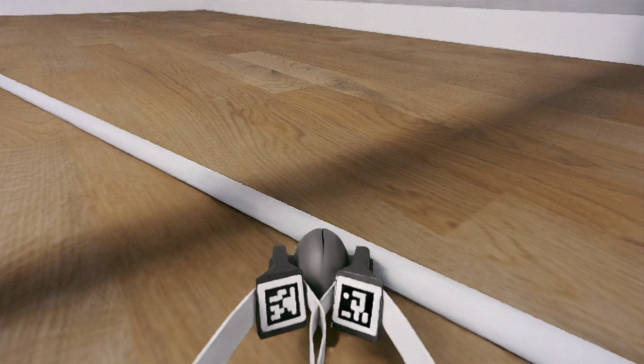

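execute_actions(
  actions=[
    {"r1":{"joints":{"gripper_m":0.15,"lift_m":0.1}}},
  ],
  cameras=[],
)

execute_actions(
  actions=[
    {"r1":{"base":{"rotate_rad":1.08},"joints":{"wrist_yaw_rad":1.57,"arm_m":0.19}}},
  ],
  cameras=[],
)

execute_actions(
  actions=[
    {"r1":{"base":{"translate_m":-0.3}}},
  ],
  cameras=["r1_nav_camera","r1_wrist_camera"],
)

Scene clock: 588.93 s.
r1.base_odometry: x=-0.527 y=-1.417 heading=-0.930 (m, m, rad; r1's odometry frame)
r1.turned_by_wheels: +0.000 (rad since the last result)
r1.turned_by_imu: +0.001 (rad since the last result)
r1.base_tilt: forward=+0.3 right=-1.2 (deg)
r1.lidar_m: 1.37 2.19 2.29 2.55 3.57 3.55 2.48 2.03 2.04 2.01 1.24 1.24
r1.head_depth_mm: 1832 1693 1510 1363 1241 1147 1066 / 1726 1680 1516 1374 1257 - - / 1585 1710 1530 1377 1243 - - / 1448 1657 1535 1389 1265 1167 1089 / 1339 1612 1548 1398 1270 1171 1083 / 1249 1480 1552 1403 1279 1176 1089 / 1169 1364 1526 1414 1289 1181 1095
r1.base_status: not commanded
r1.joint_positions: lift_m=+0.100 arm_m=+0.170 wrist_yaw_rad=+1.732 wrist_pitch_rad=-0.436 wrist_roll_rad=-0.006 gripper_m=+0.150 head_pan_rad=-1.293 head_tilt_rad=-1.186
r1.joint_status: all done
r1.on_its_own: wrist_yaw_rad is held at +1.730, not at your +1.680, by its stall guard, which is not easing now
r1.motor_effort: left_wheel=+2(3) right_wheel=-3(4) lift_m=+21(21) arm_m=+3(2) wrist_yaw_rad=-1(4) wrist_pitch_rad=+8(8) wrist_roll_rad=+2(2) gripper_m=+1(85) head_pan_rad=-3(3) head_tilt_rad=-6(8) (%)
r1.hand_pose: x=+0.1979 y=-0.2793 z=+0.1086 quat_wxyz=(+0.565, +0.624, -0.329, +0.428) (m; r1's base frame)
r1.wrist_depth_mm: - - - - - 828 702 / 807 823 819 824 803 827 707 / 548 545 547 550 559 558 556 / 414 408 415 414 417 414 417 / 332 331 336 336 334 334 335 / 278 - 268 281 278 - 280 / 240 235 237 233 241 233 248
r2.base_odometry: x=+3.607 y=-2.304 heading=-0.425 (m, m, rad; r2's odometry frame)
r2.turned_by_wheels: +0.000 (rad since the last result)
r2.turned_by_imu: +0.000 (rad since the last result)
r2.base_tilt: forward=+1.3 right=-0.9 (deg)
r2.lidar_m: 0.68 0.73 1.09 2.04 2.19 3.26 3.62 3.52 2.73 1.86 0.88 0.69
r2.head_depth_mm: 1282 1493 1778 2001 1738 1441 1232 / 1108 1222 1507 1836 1730 1444 1237 / 1065 1118 1263 1504 1673 1434 1226 / 3262 1186 936 1277 1488 1439 1230 / 3518 1185 844 1113 1274 1398 1229 / 3954 - 806 975 1110 1271 1240 / - - 807 867 978 1104 1199
r2.base_status: not commanded
r2.joint_positions: lift_m=+1.100 arm_m=+0.330 wrist_yaw_rad=+1.551 wrist_pitch_rad=-0.860 wrist_roll_rad=-0.003 gripper_m=+0.100 head_pan_rad=-0.993 head_tilt_rad=-0.705
r2.joint_status: not commanded
r2.motor_effort: left_wheel=-1(0) right_wheel=+2(1) lift_m=+32(32) arm_m=+2(3) wrist_yaw_rad=-1(1) wrist_pitch_rad=+4(4) wrist_roll_rad=+2(2) gripper_m=+0(0) head_pan_rad=-4(4) head_tilt_rad=+2(3) (%)
r2.hand_pose: x=+0.1276 y=-0.4779 z=+1.0287 quat_wxyz=(+0.666, +0.660, -0.251, +0.241) (m; r2's base frame)
r2.wrist_depth_mm: 714 703 662 651 465 448 442 / 874 844 811 773 726 699 664 / - - - 965 881 850 857 / - - - - - - - / - - - - - - - / - - - - - - - / - - - - - - -
pictures: none
No camera images: the call's "cameras" was empty. Leave "cameras" out to get every camera's image.

Scene clock: 591.60 s.
r1.base_odometry: x=-0.527 y=-1.417 heading=+0.150 (m, m, rad; r1's odometry frame)
r1.turned_by_wheels: +1.080 (rad since the last result)
r1.turned_by_imu: +1.069 (rad since the last result)
r1.base_tilt: forward=+0.3 right=-1.2 (deg)
r1.lidar_m: 2.29 2.58 3.55 3.54 2.43 2.04 2.03 1.47 1.24 1.24 1.42 2.29
r1.head_depth_mm: 1165 1378 1512 1361 1253 1147 1067 / 1224 1468 1519 1375 1248 - - / 1289 1570 1534 1383 1245 - - / 1367 1642 1531 1388 1258 1168 1086 / 1454 1695 1547 1399 1269 1168 1083 / 1551 1737 1547 1412 1279 1178 1082 / 1650 1751 1569 1412 1294 1188 1095
r1.base_status: done
r1.joint_positions: lift_m=+0.100 arm_m=+0.190 wrist_yaw_rad=+1.572 wrist_pitch_rad=-0.436 wrist_roll_rad=-0.006 gripper_m=+0.150 head_pan_rad=-1.293 head_tilt_rad=-1.186
r1.joint_status: all done
r1.motor_effort: left_wheel=-2(5) right_wheel=+1(6) lift_m=+21(20) arm_m=+4(1) wrist_yaw_rad=-1(2) wrist_pitch_rad=+8(8) wrist_roll_rad=+2(2) gripper_m=+1(1) head_pan_rad=-3(3) head_tilt_rad=-6(6) (%)
r1.hand_pose: x=+0.2007 y=-0.3346 z=+0.1085 quat_wxyz=(+0.598, +0.595, -0.378, +0.382) (m; r1's base frame)
r1.wrist_depth_mm: - - - - - - - / 836 809 815 800 789 823 829 / 532 544 541 544 547 552 561 / 414 414 419 424 424 419 418 / 332 331 333 335 336 338 331 / 277 - 278 270 280 - 282 / 240 233 239 230 240 234 248
r2.base_odometry: x=+3.607 y=-2.304 heading=-0.425 (m, m, rad; r2's odometry frame)
r2.turned_by_wheels: +0.000 (rad since the last result)
r2.turned_by_imu: +0.000 (rad since the last result)
r2.base_tilt: forward=+1.3 right=-0.9 (deg)
r2.lidar_m: 0.68 0.73 1.09 2.04 2.19 3.25 3.61 3.49 2.74 1.86 0.88 0.69
r2.head_depth_mm: 1289 1499 1776 2023 1731 1441 1237 / 1109 1231 1518 1821 1716 1437 1239 / 1072 1120 1273 1502 1666 1446 1237 / 3219 1189 936 1281 1496 1444 1234 / 3525 1180 845 1112 1278 1398 1241 / 3907 - 806 984 1107 1271 1223 / - - 802 864 975 1105 1193
r2.base_status: not commanded
r2.joint_positions: lift_m=+1.100 arm_m=+0.330 wrist_yaw_rad=+1.551 wrist_pitch_rad=-0.860 wrist_roll_rad=-0.003 gripper_m=+0.100 head_pan_rad=-0.993 head_tilt_rad=-0.705
r2.joint_status: not commanded
r2.motor_effort: left_wheel=-1(1) right_wheel=+1(1) lift_m=+31(32) arm_m=+2(3) wrist_yaw_rad=-1(1) wrist_pitch_rad=+4(4) wrist_roll_rad=+1(1) gripper_m=+0(0) head_pan_rad=-4(4) head_tilt_rad=+3(3) (%)
r2.hand_pose: x=+0.1276 y=-0.4779 z=+1.0287 quat_wxyz=(+0.666, +0.660, -0.251, +0.241) (m; r2's base frame)
r2.wrist_depth_mm: 747 686 670 664 469 450 442 / 901 843 802 767 746 713 688 / - - 979 981 866 873 805 / - - - - - - - / - - - - - - - / - - - - - - - / - - - - - - -
pictures: none
No camera images: the call's "cameras" was empty. Leave "cameras" out to get every camera's image.

Scene clock: 595.63 s.
r1.base_odometry: x=-0.824 y=-1.461 heading=+0.150 (m, m, rad; r1's odometry frame)
r1.turned_by_wheels: +0.000 (rad since the last result)
r1.turned_by_imu: +0.001 (rad since the last result)
r1.base_tilt: forward=+0.3 right=-1.2 (deg)
r1.lidar_m: 2.59 2.92 3.63 3.61 2.08 1.75 1.74 1.39 1.18 1.17 1.35 2.17
r1.head_depth_mm: 1103 1316 1482 1368 1254 1153 1066 / 1162 1398 1518 1367 1248 - - / 1228 1500 1528 1376 1235 - - / 1298 1592 1534 1389 1273 1171 1087 / 1374 1660 1541 1393 1274 1168 1083 / 1462 1712 1555 1407 1279 1171 1086 / 1568 1752 1572 1409 1288 1181 1092
r1.base_status: done
r1.joint_positions: lift_m=+0.100 arm_m=+0.190 wrist_yaw_rad=+1.572 wrist_pitch_rad=-0.436 wrist_roll_rad=-0.006 gripper_m=+0.150 head_pan_rad=-1.293 head_tilt_rad=-1.186
r1.joint_status: not commanded
r1.motor_effort: left_wheel=-2(6) right_wheel=+1(2) lift_m=+20(20) arm_m=+3(3) wrist_yaw_rad=-1(1) wrist_pitch_rad=+8(8) wrist_roll_rad=+2(2) gripper_m=+1(1) head_pan_rad=-2(3) head_tilt_rad=-8(7) (%)
r1.hand_pose: x=+0.2007 y=-0.3346 z=+0.1085 quat_wxyz=(+0.598, +0.595, -0.378, +0.382) (m; r1's base frame)
r1.wrist_depth_mm: - - - - - - - / 809 798 815 836 829 839 824 / 541 549 550 552 548 563 556 / 416 419 418 411 417 417 416 / 329 333 333 336 330 338 337 / 277 - 278 273 280 - 277 / 239 233 238 232 239 235 248
r2.base_odometry: x=+3.607 y=-2.304 heading=-0.425 (m, m, rad; r2's odometry frame)
r2.turned_by_wheels: +0.000 (rad since the last result)
r2.turned_by_imu: +0.000 (rad since the last result)
r2.base_tilt: forward=+1.3 right=-0.9 (deg)
r2.lidar_m: 0.68 0.73 1.09 2.05 2.19 3.26 3.62 3.49 2.74 1.87 0.88 0.69
r2.head_depth_mm: 1288 1502 1780 2010 1730 1443 1242 / 1107 1229 1501 1834 1718 1442 1234 / 1062 1113 1280 1517 1672 1442 1235 / 3276 1184 934 1276 1502 1437 1239 / 3615 1183 847 1108 1269 1394 1228 / 3900 - 807 983 1111 1271 1233 / - - 801 864 977 1107 1193
r2.base_status: not commanded
r2.joint_positions: lift_m=+1.100 arm_m=+0.330 wrist_yaw_rad=+1.551 wrist_pitch_rad=-0.860 wrist_roll_rad=-0.003 gripper_m=+0.100 head_pan_rad=-0.993 head_tilt_rad=-0.705
r2.joint_status: not commanded
r2.motor_effort: left_wheel=+0(0) right_wheel=+1(1) lift_m=+32(32) arm_m=+2(2) wrist_yaw_rad=-1(0) wrist_pitch_rad=+4(4) wrist_roll_rad=+1(2) gripper_m=+0(0) head_pan_rad=-4(4) head_tilt_rad=+2(3) (%)
r2.hand_pose: x=+0.1276 y=-0.4779 z=+1.0287 quat_wxyz=(+0.666, +0.660, -0.251, +0.241) (m; r2's base frame)
r2.wrist_depth_mm: 742 691 670 653 465 448 441 / 884 856 816 775 742 705 695 / - - 995 970 927 867 841 / - - - - - - - / - - - - - - - / - - - - - - - / - - - - - - -
pictures: r1_nav_camera (sideways: a quarter turn counterclockwise sets it upright), r1_wrist_camera
camera_calibration (this result's frames):
r1_nav_camera: T_world_to_cam=[[0.271889, -0.88897, 0.368523, -0.435183], [-0.952038, -0.304331, -0.0317282, 0.0962329], [0.140359, -0.342221, -0.929077, 1.16642], [0, 0, 0, 1]] pos_world=[0.0462221, 0.0415953, 1.24712]
r1_wrist_camera: T_world_to_cam=[[0.0454408, -0.99873, -0.021775, -0.338101], [-0.541888, -0.00633163, -0.840427, 0.235758], [0.839221, 0.0499893, -0.541488, 0.0662838], [0, 0, 0, 1]] pos_world=[0.0874911, -0.339492, 0.226667]
Images, in order (width x height): r1_nav_camera 672x504, r1_wrist_camera 644x364.

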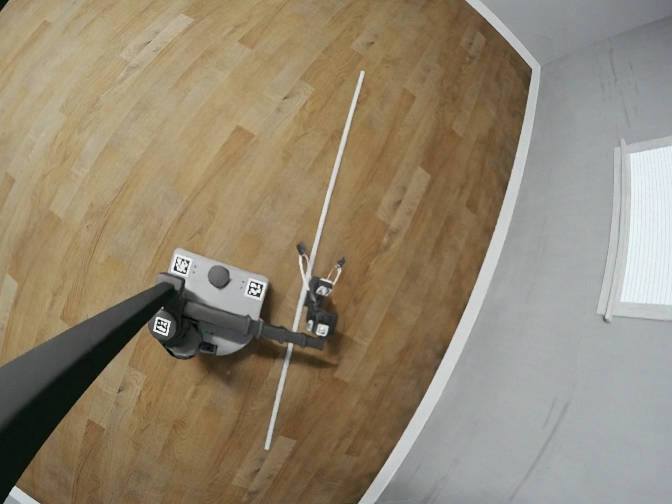

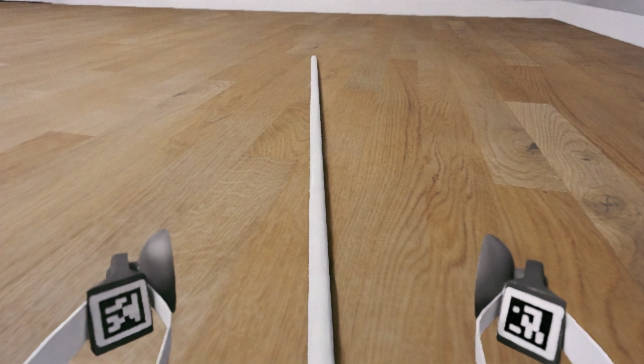

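execute_actions(
  actions=[
    {"r1":{"joints":{"lift_m":0.01,"arm_m":0.195,"wrist_yaw_rad":1.6,"gripper_m":0.09}}},
  ],
  cameras=[],
)

execute_actions(
  actions=[
    {"r1":{"joints":{"gripper_m":-0.04,"lift_m":0.004}}},
  ],
  cameras=[],
)

execute_actions(
  actions=[
    {"r1":{"joints":{"lift_m":0.04,"wrist_pitch_rad":-0.31,"arm_m":0.12}}},
  ],
  cameras=[],
)

execute_actions(
  actions=[
    {"r1":{"base":{"rotate_rad":-1.23}}},
  ],
  cameras=["r1_nav_camera","r1_wrist_camera"],
)

Scene clock: 597.63 s.
r1.base_odometry: x=-0.824 y=-1.461 heading=+0.149 (m, m, rad; r1's odometry frame)
r1.turned_by_wheels: +0.000 (rad since the last result)
r1.turned_by_imu: +0.000 (rad since the last result)
r1.base_tilt: forward=+0.3 right=-1.2 (deg)
r1.lidar_m: 2.59 2.92 3.63 3.60 2.08 1.74 1.74 1.40 1.18 1.17 1.32 2.18
r1.head_depth_mm: 1104 1313 1488 1359 1247 1152 1059 / 1157 1409 1514 1369 1257 - - / 1223 1495 1527 1378 1247 - - / 1288 1594 1539 1384 1261 1173 1084 / 1378 1657 1542 1400 1272 1169 1086 / 1466 1709 1553 1407 1284 1172 1092 / 1565 1750 1560 1417 1295 1185 1095
r1.base_status: not commanded
r1.joint_positions: lift_m=+0.010 arm_m=+0.195 wrist_yaw_rad=+1.599 wrist_pitch_rad=-0.418 wrist_roll_rad=-0.004 gripper_m=+0.090 head_pan_rad=-1.293 head_tilt_rad=-1.186
r1.joint_status: all done
r1.motor_effort: left_wheel=-2(2) right_wheel=+5(5) lift_m=+15(17) arm_m=+3(5) wrist_yaw_rad=+1(1) wrist_pitch_rad=-2(8) wrist_roll_rad=+2(2) gripper_m=+0(84) head_pan_rad=-3(3) head_tilt_rad=-7(8) (%)
r1.hand_pose: x=+0.2029 y=-0.3335 z=+0.0229 quat_wxyz=(+0.589, +0.597, -0.375, +0.395) (m; r1's base frame)
r1.wrist_depth_mm: - - - - - - - / 530 536 550 550 563 554 552 / 351 357 355 358 355 360 359 / 265 267 266 264 266 265 265 / 211 209 214 202 215 212 212 / 175 175 174 167 174 176 175 / 150 147 149 142 150 149 152
r2.base_odometry: x=+3.607 y=-2.304 heading=-0.425 (m, m, rad; r2's odometry frame)
r2.turned_by_wheels: +0.000 (rad since the last result)
r2.turned_by_imu: +0.000 (rad since the last result)
r2.base_tilt: forward=+1.3 right=-0.9 (deg)
r2.lidar_m: 0.68 0.73 1.09 2.04 2.20 3.27 3.62 3.51 2.73 1.87 0.88 0.69
r2.head_depth_mm: 1281 1499 1786 2011 1733 1439 1235 / 1108 1230 1508 1809 1736 1452 1234 / 1065 1116 1276 1515 1677 1437 1236 / 3251 1189 935 1280 1517 1437 1236 / 3518 1185 845 1109 1273 1399 1238 / 3938 - 804 976 1103 1271 1232 / - - 804 863 981 1108 1194
r2.base_status: not commanded
r2.joint_positions: lift_m=+1.100 arm_m=+0.330 wrist_yaw_rad=+1.551 wrist_pitch_rad=-0.860 wrist_roll_rad=-0.003 gripper_m=+0.100 head_pan_rad=-0.993 head_tilt_rad=-0.705
r2.joint_status: not commanded
r2.motor_effort: left_wheel=+0(1) right_wheel=+1(1) lift_m=+31(32) arm_m=+3(3) wrist_yaw_rad=-1(1) wrist_pitch_rad=+4(4) wrist_roll_rad=+2(2) gripper_m=+0(0) head_pan_rad=-4(5) head_tilt_rad=+3(3) (%)
r2.hand_pose: x=+0.1276 y=-0.4779 z=+1.0287 quat_wxyz=(+0.666, +0.660, -0.251, +0.241) (m; r2's base frame)
r2.wrist_depth_mm: 750 693 692 668 467 452 444 / 879 839 804 766 740 709 688 / - - 992 955 890 879 826 / - - - - - - - / - - - - - - - / - - - - - - - / - - - - - - -
pictures: none
No camera images: the call's "cameras" was empty. Leave "cameras" out to get every camera's image.

Scene clock: 599.43 s.
r1.base_odometry: x=-0.824 y=-1.461 heading=+0.150 (m, m, rad; r1's odometry frame)
r1.turned_by_wheels: +0.000 (rad since the last result)
r1.turned_by_imu: +0.001 (rad since the last result)
r1.base_tilt: forward=+0.3 right=-1.3 (deg)
r1.lidar_m: 2.59 2.92 3.63 3.60 2.08 1.74 1.74 1.40 1.18 1.17 1.32 2.18
r1.head_depth_mm: 1101 1323 1483 1362 1245 1147 1064 / 1154 1404 1522 1375 1257 - - / 1220 1497 1522 1380 1245 - - / 1294 1595 1550 1386 1272 1169 1084 / 1373 1664 1548 1406 1276 1171 1079 / 1460 1720 1547 1396 1280 1171 1087 / 1570 1748 1573 1411 1285 1182 1091
r1.base_status: not commanded
r1.joint_positions: lift_m=+0.004 arm_m=+0.195 wrist_yaw_rad=+1.602 wrist_pitch_rad=-0.386 wrist_roll_rad=-0.004 gripper_m=-0.039 head_pan_rad=-1.293 head_tilt_rad=-1.186
r1.joint_status: all done
r1.motor_effort: left_wheel=-1(3) right_wheel=-3(6) lift_m=+15(18) arm_m=+4(3) wrist_yaw_rad=-1(2) wrist_pitch_rad=-18(18) wrist_roll_rad=+1(2) gripper_m=-21(97) head_pan_rad=-3(3) head_tilt_rad=-7(7) (%)
r1.hand_pose: x=+0.2068 y=-0.3328 z=+0.0241 quat_wxyz=(+0.582, +0.592, -0.384, +0.405) (m; r1's base frame)
r1.wrist_depth_mm: - - - - - - - / 608 623 619 626 618 605 600 / 377 374 383 384 382 384 385 / 272 274 274 275 275 275 281 / 215 215 216 215 216 218 216 / 177 175 177 157 177 177 179 / 150 150 145 141 147 151 151
r2.base_odometry: x=+3.607 y=-2.304 heading=-0.425 (m, m, rad; r2's odometry frame)
r2.turned_by_wheels: +0.000 (rad since the last result)
r2.turned_by_imu: +0.000 (rad since the last result)
r2.base_tilt: forward=+1.3 right=-0.9 (deg)
r2.lidar_m: 0.68 0.73 1.09 2.04 2.20 3.27 3.63 3.49 2.74 1.86 0.88 0.69
r2.head_depth_mm: 1276 1493 1773 2032 1728 1444 1234 / 1112 1229 1509 1833 1718 1443 1236 / 1068 1115 1279 1509 1676 1443 1239 / 3217 1190 934 1283 1491 1440 1236 / 3585 1175 844 1107 1276 1401 1229 / 3968 - 804 979 1103 1268 1225 / - - 800 866 980 1105 1196
r2.base_status: not commanded
r2.joint_positions: lift_m=+1.100 arm_m=+0.330 wrist_yaw_rad=+1.551 wrist_pitch_rad=-0.860 wrist_roll_rad=-0.003 gripper_m=+0.100 head_pan_rad=-0.993 head_tilt_rad=-0.705
r2.joint_status: not commanded
r2.motor_effort: left_wheel=-1(1) right_wheel=+1(1) lift_m=+32(32) arm_m=+3(3) wrist_yaw_rad=-1(1) wrist_pitch_rad=+4(4) wrist_roll_rad=+2(1) gripper_m=+0(0) head_pan_rad=-4(4) head_tilt_rad=+2(1) (%)
r2.hand_pose: x=+0.1276 y=-0.4779 z=+1.0287 quat_wxyz=(+0.666, +0.660, -0.251, +0.241) (m; r2's base frame)
r2.wrist_depth_mm: 728 707 665 652 468 445 435 / 882 854 799 764 756 706 694 / - - - 943 919 873 811 / - - - - - - - / - - - - - - - / - - - - - - - / - - - - - - -
pictures: none
No camera images: the call's "cameras" was empty. Leave "cameras" out to get every camera's image.

Scene clock: 601.17 s.
r1.base_odometry: x=-0.824 y=-1.461 heading=+0.150 (m, m, rad; r1's odometry frame)
r1.turned_by_wheels: +0.000 (rad since the last result)
r1.turned_by_imu: +0.000 (rad since the last result)
r1.base_tilt: forward=+0.3 right=-1.2 (deg)
r1.lidar_m: 2.59 2.92 3.61 3.61 2.08 1.75 1.74 1.40 1.17 1.20 1.36 2.18
r1.head_depth_mm: 1106 1309 1485 1357 1244 1144 1061 / 1163 1398 1524 1364 1271 1175 - / 1223 1497 1525 1376 1279 - - / 1301 1594 1524 1382 1277 1170 1083 / 1379 1648 1548 1397 1274 1173 1077 / 1467 1727 1555 1403 1279 1171 1085 / 1565 1758 1574 1416 1282 1182 1094
r1.base_status: not commanded
r1.joint_positions: lift_m=+0.040 arm_m=+0.120 wrist_yaw_rad=+1.600 wrist_pitch_rad=-0.401 wrist_roll_rad=-0.004 gripper_m=-0.039 head_pan_rad=-1.293 head_tilt_rad=-1.186
r1.joint_status: wrist_pitch_rad off_target (ended at -0.401, target -0.310); the others done
r1.on_its_own: wrist_pitch_rad is at rest, and its effort (+47) is outside its rest range (-20 to +32)
r1.motor_effort: left_wheel=-1(1) right_wheel=+1(3) lift_m=+24(25) arm_m=-2(3) wrist_yaw_rad=+0(1) wrist_pitch_rad=+47(50) wrist_roll_rad=+1(1) gripper_m=-19(21) head_pan_rad=-3(3) head_tilt_rad=-8(7) (%)
r1.hand_pose: x=+0.2050 y=-0.2589 z=+0.0561 quat_wxyz=(+0.585, +0.594, -0.380, +0.400) (m; r1's base frame)
r1.wrist_depth_mm: - - - - - - - / 682 685 702 690 719 703 705 / 454 450 444 448 446 440 444 / 326 332 323 309 331 327 328 / 261 259 259 260 258 258 262 / 214 214 215 - 215 215 215 / 183 182 181 172 178 185 182
r2.base_odometry: x=+3.607 y=-2.304 heading=-0.425 (m, m, rad; r2's odometry frame)
r2.turned_by_wheels: +0.000 (rad since the last result)
r2.turned_by_imu: +0.000 (rad since the last result)
r2.base_tilt: forward=+1.4 right=-0.9 (deg)
r2.lidar_m: 0.68 0.73 1.09 2.04 2.20 3.28 3.61 3.50 2.73 1.87 0.88 0.69
r2.head_depth_mm: 1279 1492 1780 2000 1727 1450 1238 / 1106 1228 1502 1834 1730 1438 1227 / 1069 1117 1288 1516 1670 1441 1225 / 3275 1191 933 1283 1500 1441 1231 / 3583 1184 846 1106 1270 1396 1229 / 3974 - 806 983 1110 1264 1226 / - - 802 865 972 1103 1194
r2.base_status: not commanded
r2.joint_positions: lift_m=+1.100 arm_m=+0.330 wrist_yaw_rad=+1.551 wrist_pitch_rad=-0.860 wrist_roll_rad=-0.003 gripper_m=+0.100 head_pan_rad=-0.993 head_tilt_rad=-0.705
r2.joint_status: not commanded
r2.motor_effort: left_wheel=-1(1) right_wheel=+2(1) lift_m=+32(32) arm_m=+3(3) wrist_yaw_rad=-1(1) wrist_pitch_rad=+4(4) wrist_roll_rad=+2(1) gripper_m=+0(0) head_pan_rad=-5(4) head_tilt_rad=+2(3) (%)
r2.hand_pose: x=+0.1276 y=-0.4779 z=+1.0287 quat_wxyz=(+0.666, +0.660, -0.251, +0.241) (m; r2's base frame)
r2.wrist_depth_mm: 744 724 683 656 469 446 441 / 863 817 828 761 762 725 686 / - - 989 921 902 835 815 / - - - - - - 988 / - - - - - - - / - - - - - - - / - - - - - - -
pictures: none
No camera images: the call's "cameras" was empty. Leave "cameras" out to get every camera's image.

Scene clock: 604.07 s.
r1.base_odometry: x=-0.824 y=-1.461 heading=-1.080 (m, m, rad; r1's odometry frame)
r1.turned_by_wheels: -1.230 (rad since the last result)
r1.turned_by_imu: -1.216 (rad since the last result)
r1.base_tilt: forward=+0.2 right=-1.2 (deg)
r1.lidar_m: 1.23 1.73 2.58 2.71 3.71 3.60 2.40 1.79 1.74 1.87 1.21 1.17
r1.head_depth_mm: 1803 1683 1502 1370 1248 1150 1057 / 1871 1698 1523 1367 1261 1180 - / 1741 1701 1521 1386 1269 - - / 1545 1700 1540 1392 1284 1179 1087 / 1395 1642 1543 1384 1280 1171 1081 / 1274 1485 1557 1411 1284 1172 1088 / 1166 1346 1510 1412 1283 1184 1090
r1.base_status: done
r1.joint_positions: lift_m=+0.040 arm_m=+0.120 wrist_yaw_rad=+1.602 wrist_pitch_rad=-0.332 wrist_roll_rad=-0.004 gripper_m=-0.039 head_pan_rad=-1.293 head_tilt_rad=-1.186
r1.joint_status: not commanded
r1.on_its_own: wrist_pitch_rad moved +0.069 to your old target -0.310
r1.motor_effort: left_wheel=+2(7) right_wheel=-3(7) lift_m=+20(24) arm_m=-2(3) wrist_yaw_rad=-1(4) wrist_pitch_rad=+11(47) wrist_roll_rad=+2(1) gripper_m=-15(20) head_pan_rad=-2(3) head_tilt_rad=-7(6) (%)
r1.hand_pose: x=+0.2129 y=-0.2580 z=+0.0723 quat_wxyz=(+0.570, +0.581, -0.400, +0.420) (m; r1's base frame)
r1.wrist_depth_mm: - - - - 875 787 674 / - - - - 869 779 715 / 562 561 569 583 579 585 595 / 384 391 391 388 393 380 396 / 299 298 297 313 298 303 301 / 241 239 241 - 243 244 242 / 203 202 202 195 203 203 202
r2.base_odometry: x=+3.607 y=-2.304 heading=-0.425 (m, m, rad; r2's odometry frame)
r2.turned_by_wheels: +0.000 (rad since the last result)
r2.turned_by_imu: +0.000 (rad since the last result)
r2.base_tilt: forward=+1.4 right=-0.9 (deg)
r2.lidar_m: 0.68 0.73 1.09 2.04 2.20 3.28 3.62 3.51 2.73 1.86 0.88 0.69
r2.head_depth_mm: 1285 1503 1778 2022 1730 1442 1237 / 1108 1231 1514 1843 1717 1433 1234 / 1066 1119 1283 1500 1685 1437 1235 / 3316 1188 937 1285 1499 1434 1226 / 3609 1180 843 1110 1271 1406 1228 / 3911 - 805 973 1103 1274 1225 / - - 802 871 978 1099 1192
r2.base_status: not commanded
r2.joint_positions: lift_m=+1.100 arm_m=+0.330 wrist_yaw_rad=+1.551 wrist_pitch_rad=-0.860 wrist_roll_rad=-0.003 gripper_m=+0.100 head_pan_rad=-0.993 head_tilt_rad=-0.705
r2.joint_status: not commanded
r2.motor_effort: left_wheel=-1(1) right_wheel=+1(1) lift_m=+32(32) arm_m=+2(3) wrist_yaw_rad=+0(1) wrist_pitch_rad=+4(4) wrist_roll_rad=+1(2) gripper_m=+0(0) head_pan_rad=-4(4) head_tilt_rad=+2(2) (%)
r2.hand_pose: x=+0.1276 y=-0.4779 z=+1.0287 quat_wxyz=(+0.666, +0.660, -0.251, +0.241) (m; r2's base frame)
r2.wrist_depth_mm: 741 712 662 634 468 437 444 / 874 873 790 753 738 713 694 / - - 974 940 886 835 808 / - - - - - - - / - - - - - - - / - - - - - - - / - - - - - - -
pictures: r1_nav_camera (sideways: a quarter turn counterclockwise sets it upright), r1_wrist_camera
camera_calibration (this result's frames):
r1_nav_camera: T_world_to_cam=[[0.271889, -0.88897, 0.368523, -0.435182], [-0.952038, -0.304331, -0.0317282, 0.0962329], [0.140359, -0.342221, -0.929077, 1.16642], [0, 0, 0, 1]] pos_world=[0.0462221, 0.0415953, 1.24712]
r1_wrist_camera: T_world_to_cam=[[0.0769908, -0.996854, -0.0188405, -0.269388], [-0.451339, -0.0179967, -0.892171, 0.193852], [0.889025, 0.0771924, -0.451305, 0.0224905], [0, 0, 0, 1]] pos_world=[0.088239, -0.266788, 0.178024]
Images, in order (width x height): r1_nav_camera 672x504, r1_wrist_camera 644x364.

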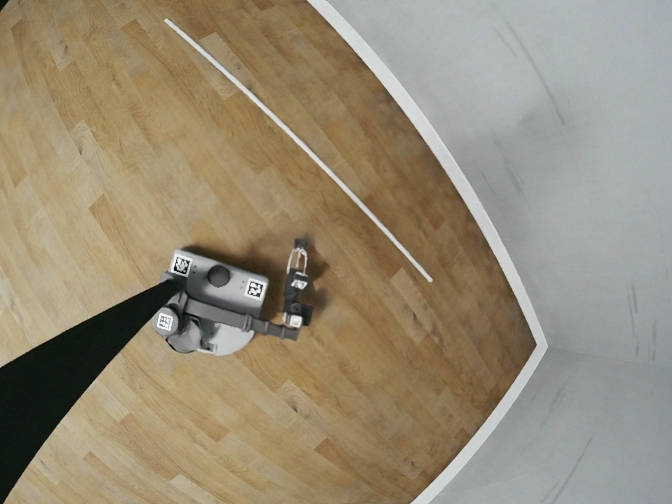

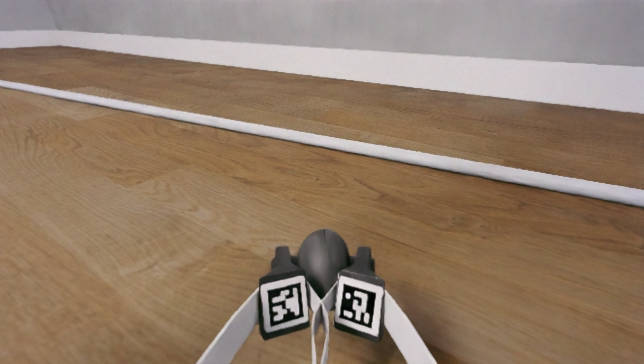

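execute_actions(
  actions=[
    {"r1":{"joints":{"head_pan_rad":-0.4,"head_tilt_rad":-0.9}}},
  ],
  cameras=["r1_nav_camera","r1_head_camera"],
)

Scene clock: 605.67 s.
r1.base_odometry: x=-0.824 y=-1.461 heading=-1.080 (m, m, rad; r1's odometry frame)
r1.turned_by_wheels: +0.000 (rad since the last result)
r1.turned_by_imu: +0.000 (rad since the last result)
r1.base_tilt: forward=+0.3 right=-1.3 (deg)
r1.lidar_m: 1.23 1.73 2.59 2.71 3.71 3.60 2.40 1.79 1.74 1.87 1.21 1.17
r1.head_depth_mm: 960 1111 1305 1541 1394 1222 1081 / 974 1119 1334 1587 1412 1225 1083 / 981 1139 1346 1596 1410 1233 1091 / 1004 1154 1374 1605 1429 1243 1097 / 1008 1176 1394 1628 1452 1240 1105 / 1026 1190 1430 1668 1449 1255 1110 / 1024 1213 1451 1674 1458 1267 1115
r1.base_status: not commanded
r1.joint_positions: lift_m=+0.040 arm_m=+0.120 wrist_yaw_rad=+1.602 wrist_pitch_rad=-0.332 wrist_roll_rad=-0.004 gripper_m=-0.039 head_pan_rad=-0.407 head_tilt_rad=-0.903
r1.joint_status: all done
r1.motor_effort: left_wheel=+2(2) right_wheel=-3(3) lift_m=+21(20) arm_m=-2(2) wrist_yaw_rad=-1(1) wrist_pitch_rad=+11(11) wrist_roll_rad=+2(1) gripper_m=-15(15) head_pan_rad=+3(34) head_tilt_rad=+2(22) (%)
r1.hand_pose: x=+0.2129 y=-0.2580 z=+0.0723 quat_wxyz=(+0.570, +0.581, -0.400, +0.420) (m; r1's base frame)
r1.wrist_depth_mm: - - - - 891 763 675 / - - - - 890 790 680 / 569 569 574 577 576 551 583 / 388 392 393 395 398 396 401 / 298 296 300 309 298 300 305 / 241 241 239 - 242 242 242 / 201 201 202 197 203 203 204
r2.base_odometry: x=+3.607 y=-2.304 heading=-0.425 (m, m, rad; r2's odometry frame)
r2.turned_by_wheels: +0.000 (rad since the last result)
r2.turned_by_imu: +0.000 (rad since the last result)
r2.base_tilt: forward=+1.4 right=-0.9 (deg)
r2.lidar_m: 0.68 0.74 1.09 2.04 2.19 3.28 3.61 3.52 2.74 1.87 0.88 0.69
r2.head_depth_mm: 1287 1497 1777 2020 1724 1434 1239 / 1116 1225 1511 1825 1713 1445 1238 / 1066 1115 1283 1506 1674 1443 1233 / 3263 1190 940 1279 1496 1445 1231 / 3544 1182 844 1110 1278 1401 1230 / 3983 - 804 975 1111 1264 1228 / - - 803 866 979 1105 1198
r2.base_status: not commanded
r2.joint_positions: lift_m=+1.100 arm_m=+0.330 wrist_yaw_rad=+1.551 wrist_pitch_rad=-0.860 wrist_roll_rad=-0.003 gripper_m=+0.100 head_pan_rad=-0.993 head_tilt_rad=-0.705
r2.joint_status: not commanded
r2.motor_effort: left_wheel=-1(1) right_wheel=+1(1) lift_m=+32(32) arm_m=+3(2) wrist_yaw_rad=-1(1) wrist_pitch_rad=+4(4) wrist_roll_rad=+2(2) gripper_m=+0(0) head_pan_rad=-4(4) head_tilt_rad=+2(2) (%)
r2.hand_pose: x=+0.1276 y=-0.4779 z=+1.0287 quat_wxyz=(+0.666, +0.660, -0.251, +0.241) (m; r2's base frame)
r2.wrist_depth_mm: 747 691 650 655 474 449 438 / 887 844 785 775 773 736 693 / - - 974 961 895 850 805 / - - - - - - 990 / - - - - - - - / - - - - - - - / - - - - - - -
pictures: r1_head_camera (sideways: a quarter turn clockwise sets it upright), r1_nav_camera (sideways: a quarter turn counterclockwise sets it upright)
camera_calibration (this result's frames):
r1_head_camera: T_world_to_cam=[[-0.662564, 0.350226, -0.66208, 0.88792], [0.40981, 0.909408, 0.0709482, -0.0934271], [0.626949, -0.224319, -0.746067, 0.919715], [0, 0, 0, 1]] pos_world=[0.0499762, -0.0196996, 1.28067]
r1_nav_camera: T_world_to_cam=[[0.732004, -0.296049, 0.613616, -0.757255], [-0.359293, -0.932977, -0.0215167, 0.0793327], [0.57886, -0.204718, -0.789311, 0.982101], [0, 0, 0, 1]] pos_world=[0.0143191, 0.0508842, 1.24155]
Images, in order (width x height): r1_head_camera 896x504, r1_nav_camera 672x504.

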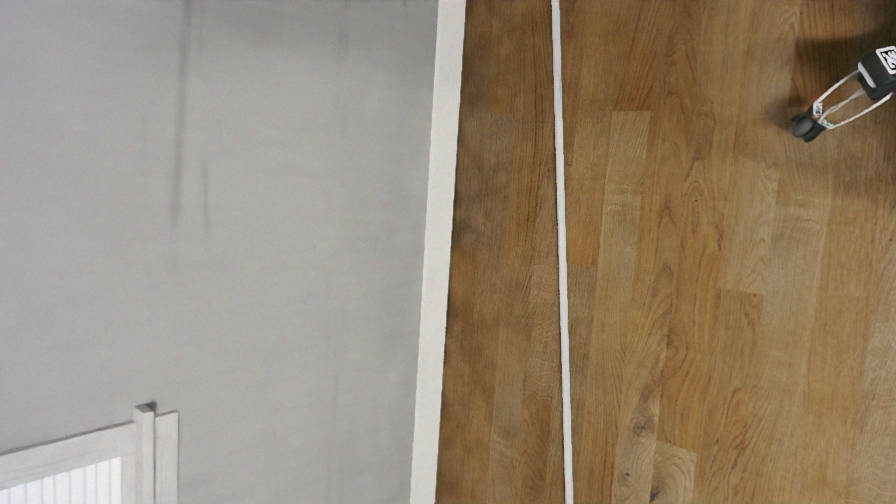

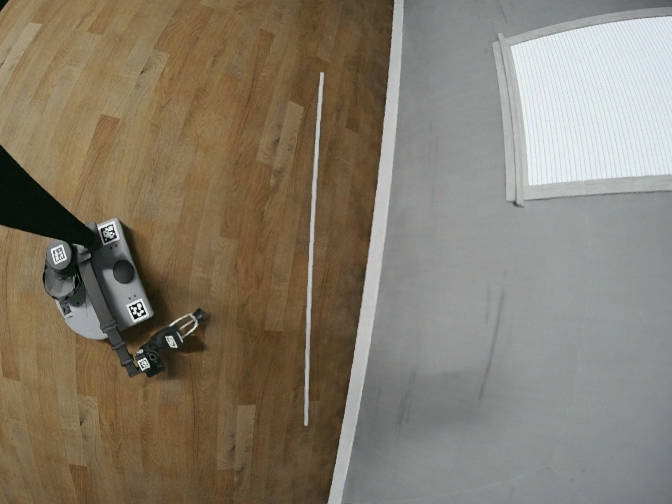

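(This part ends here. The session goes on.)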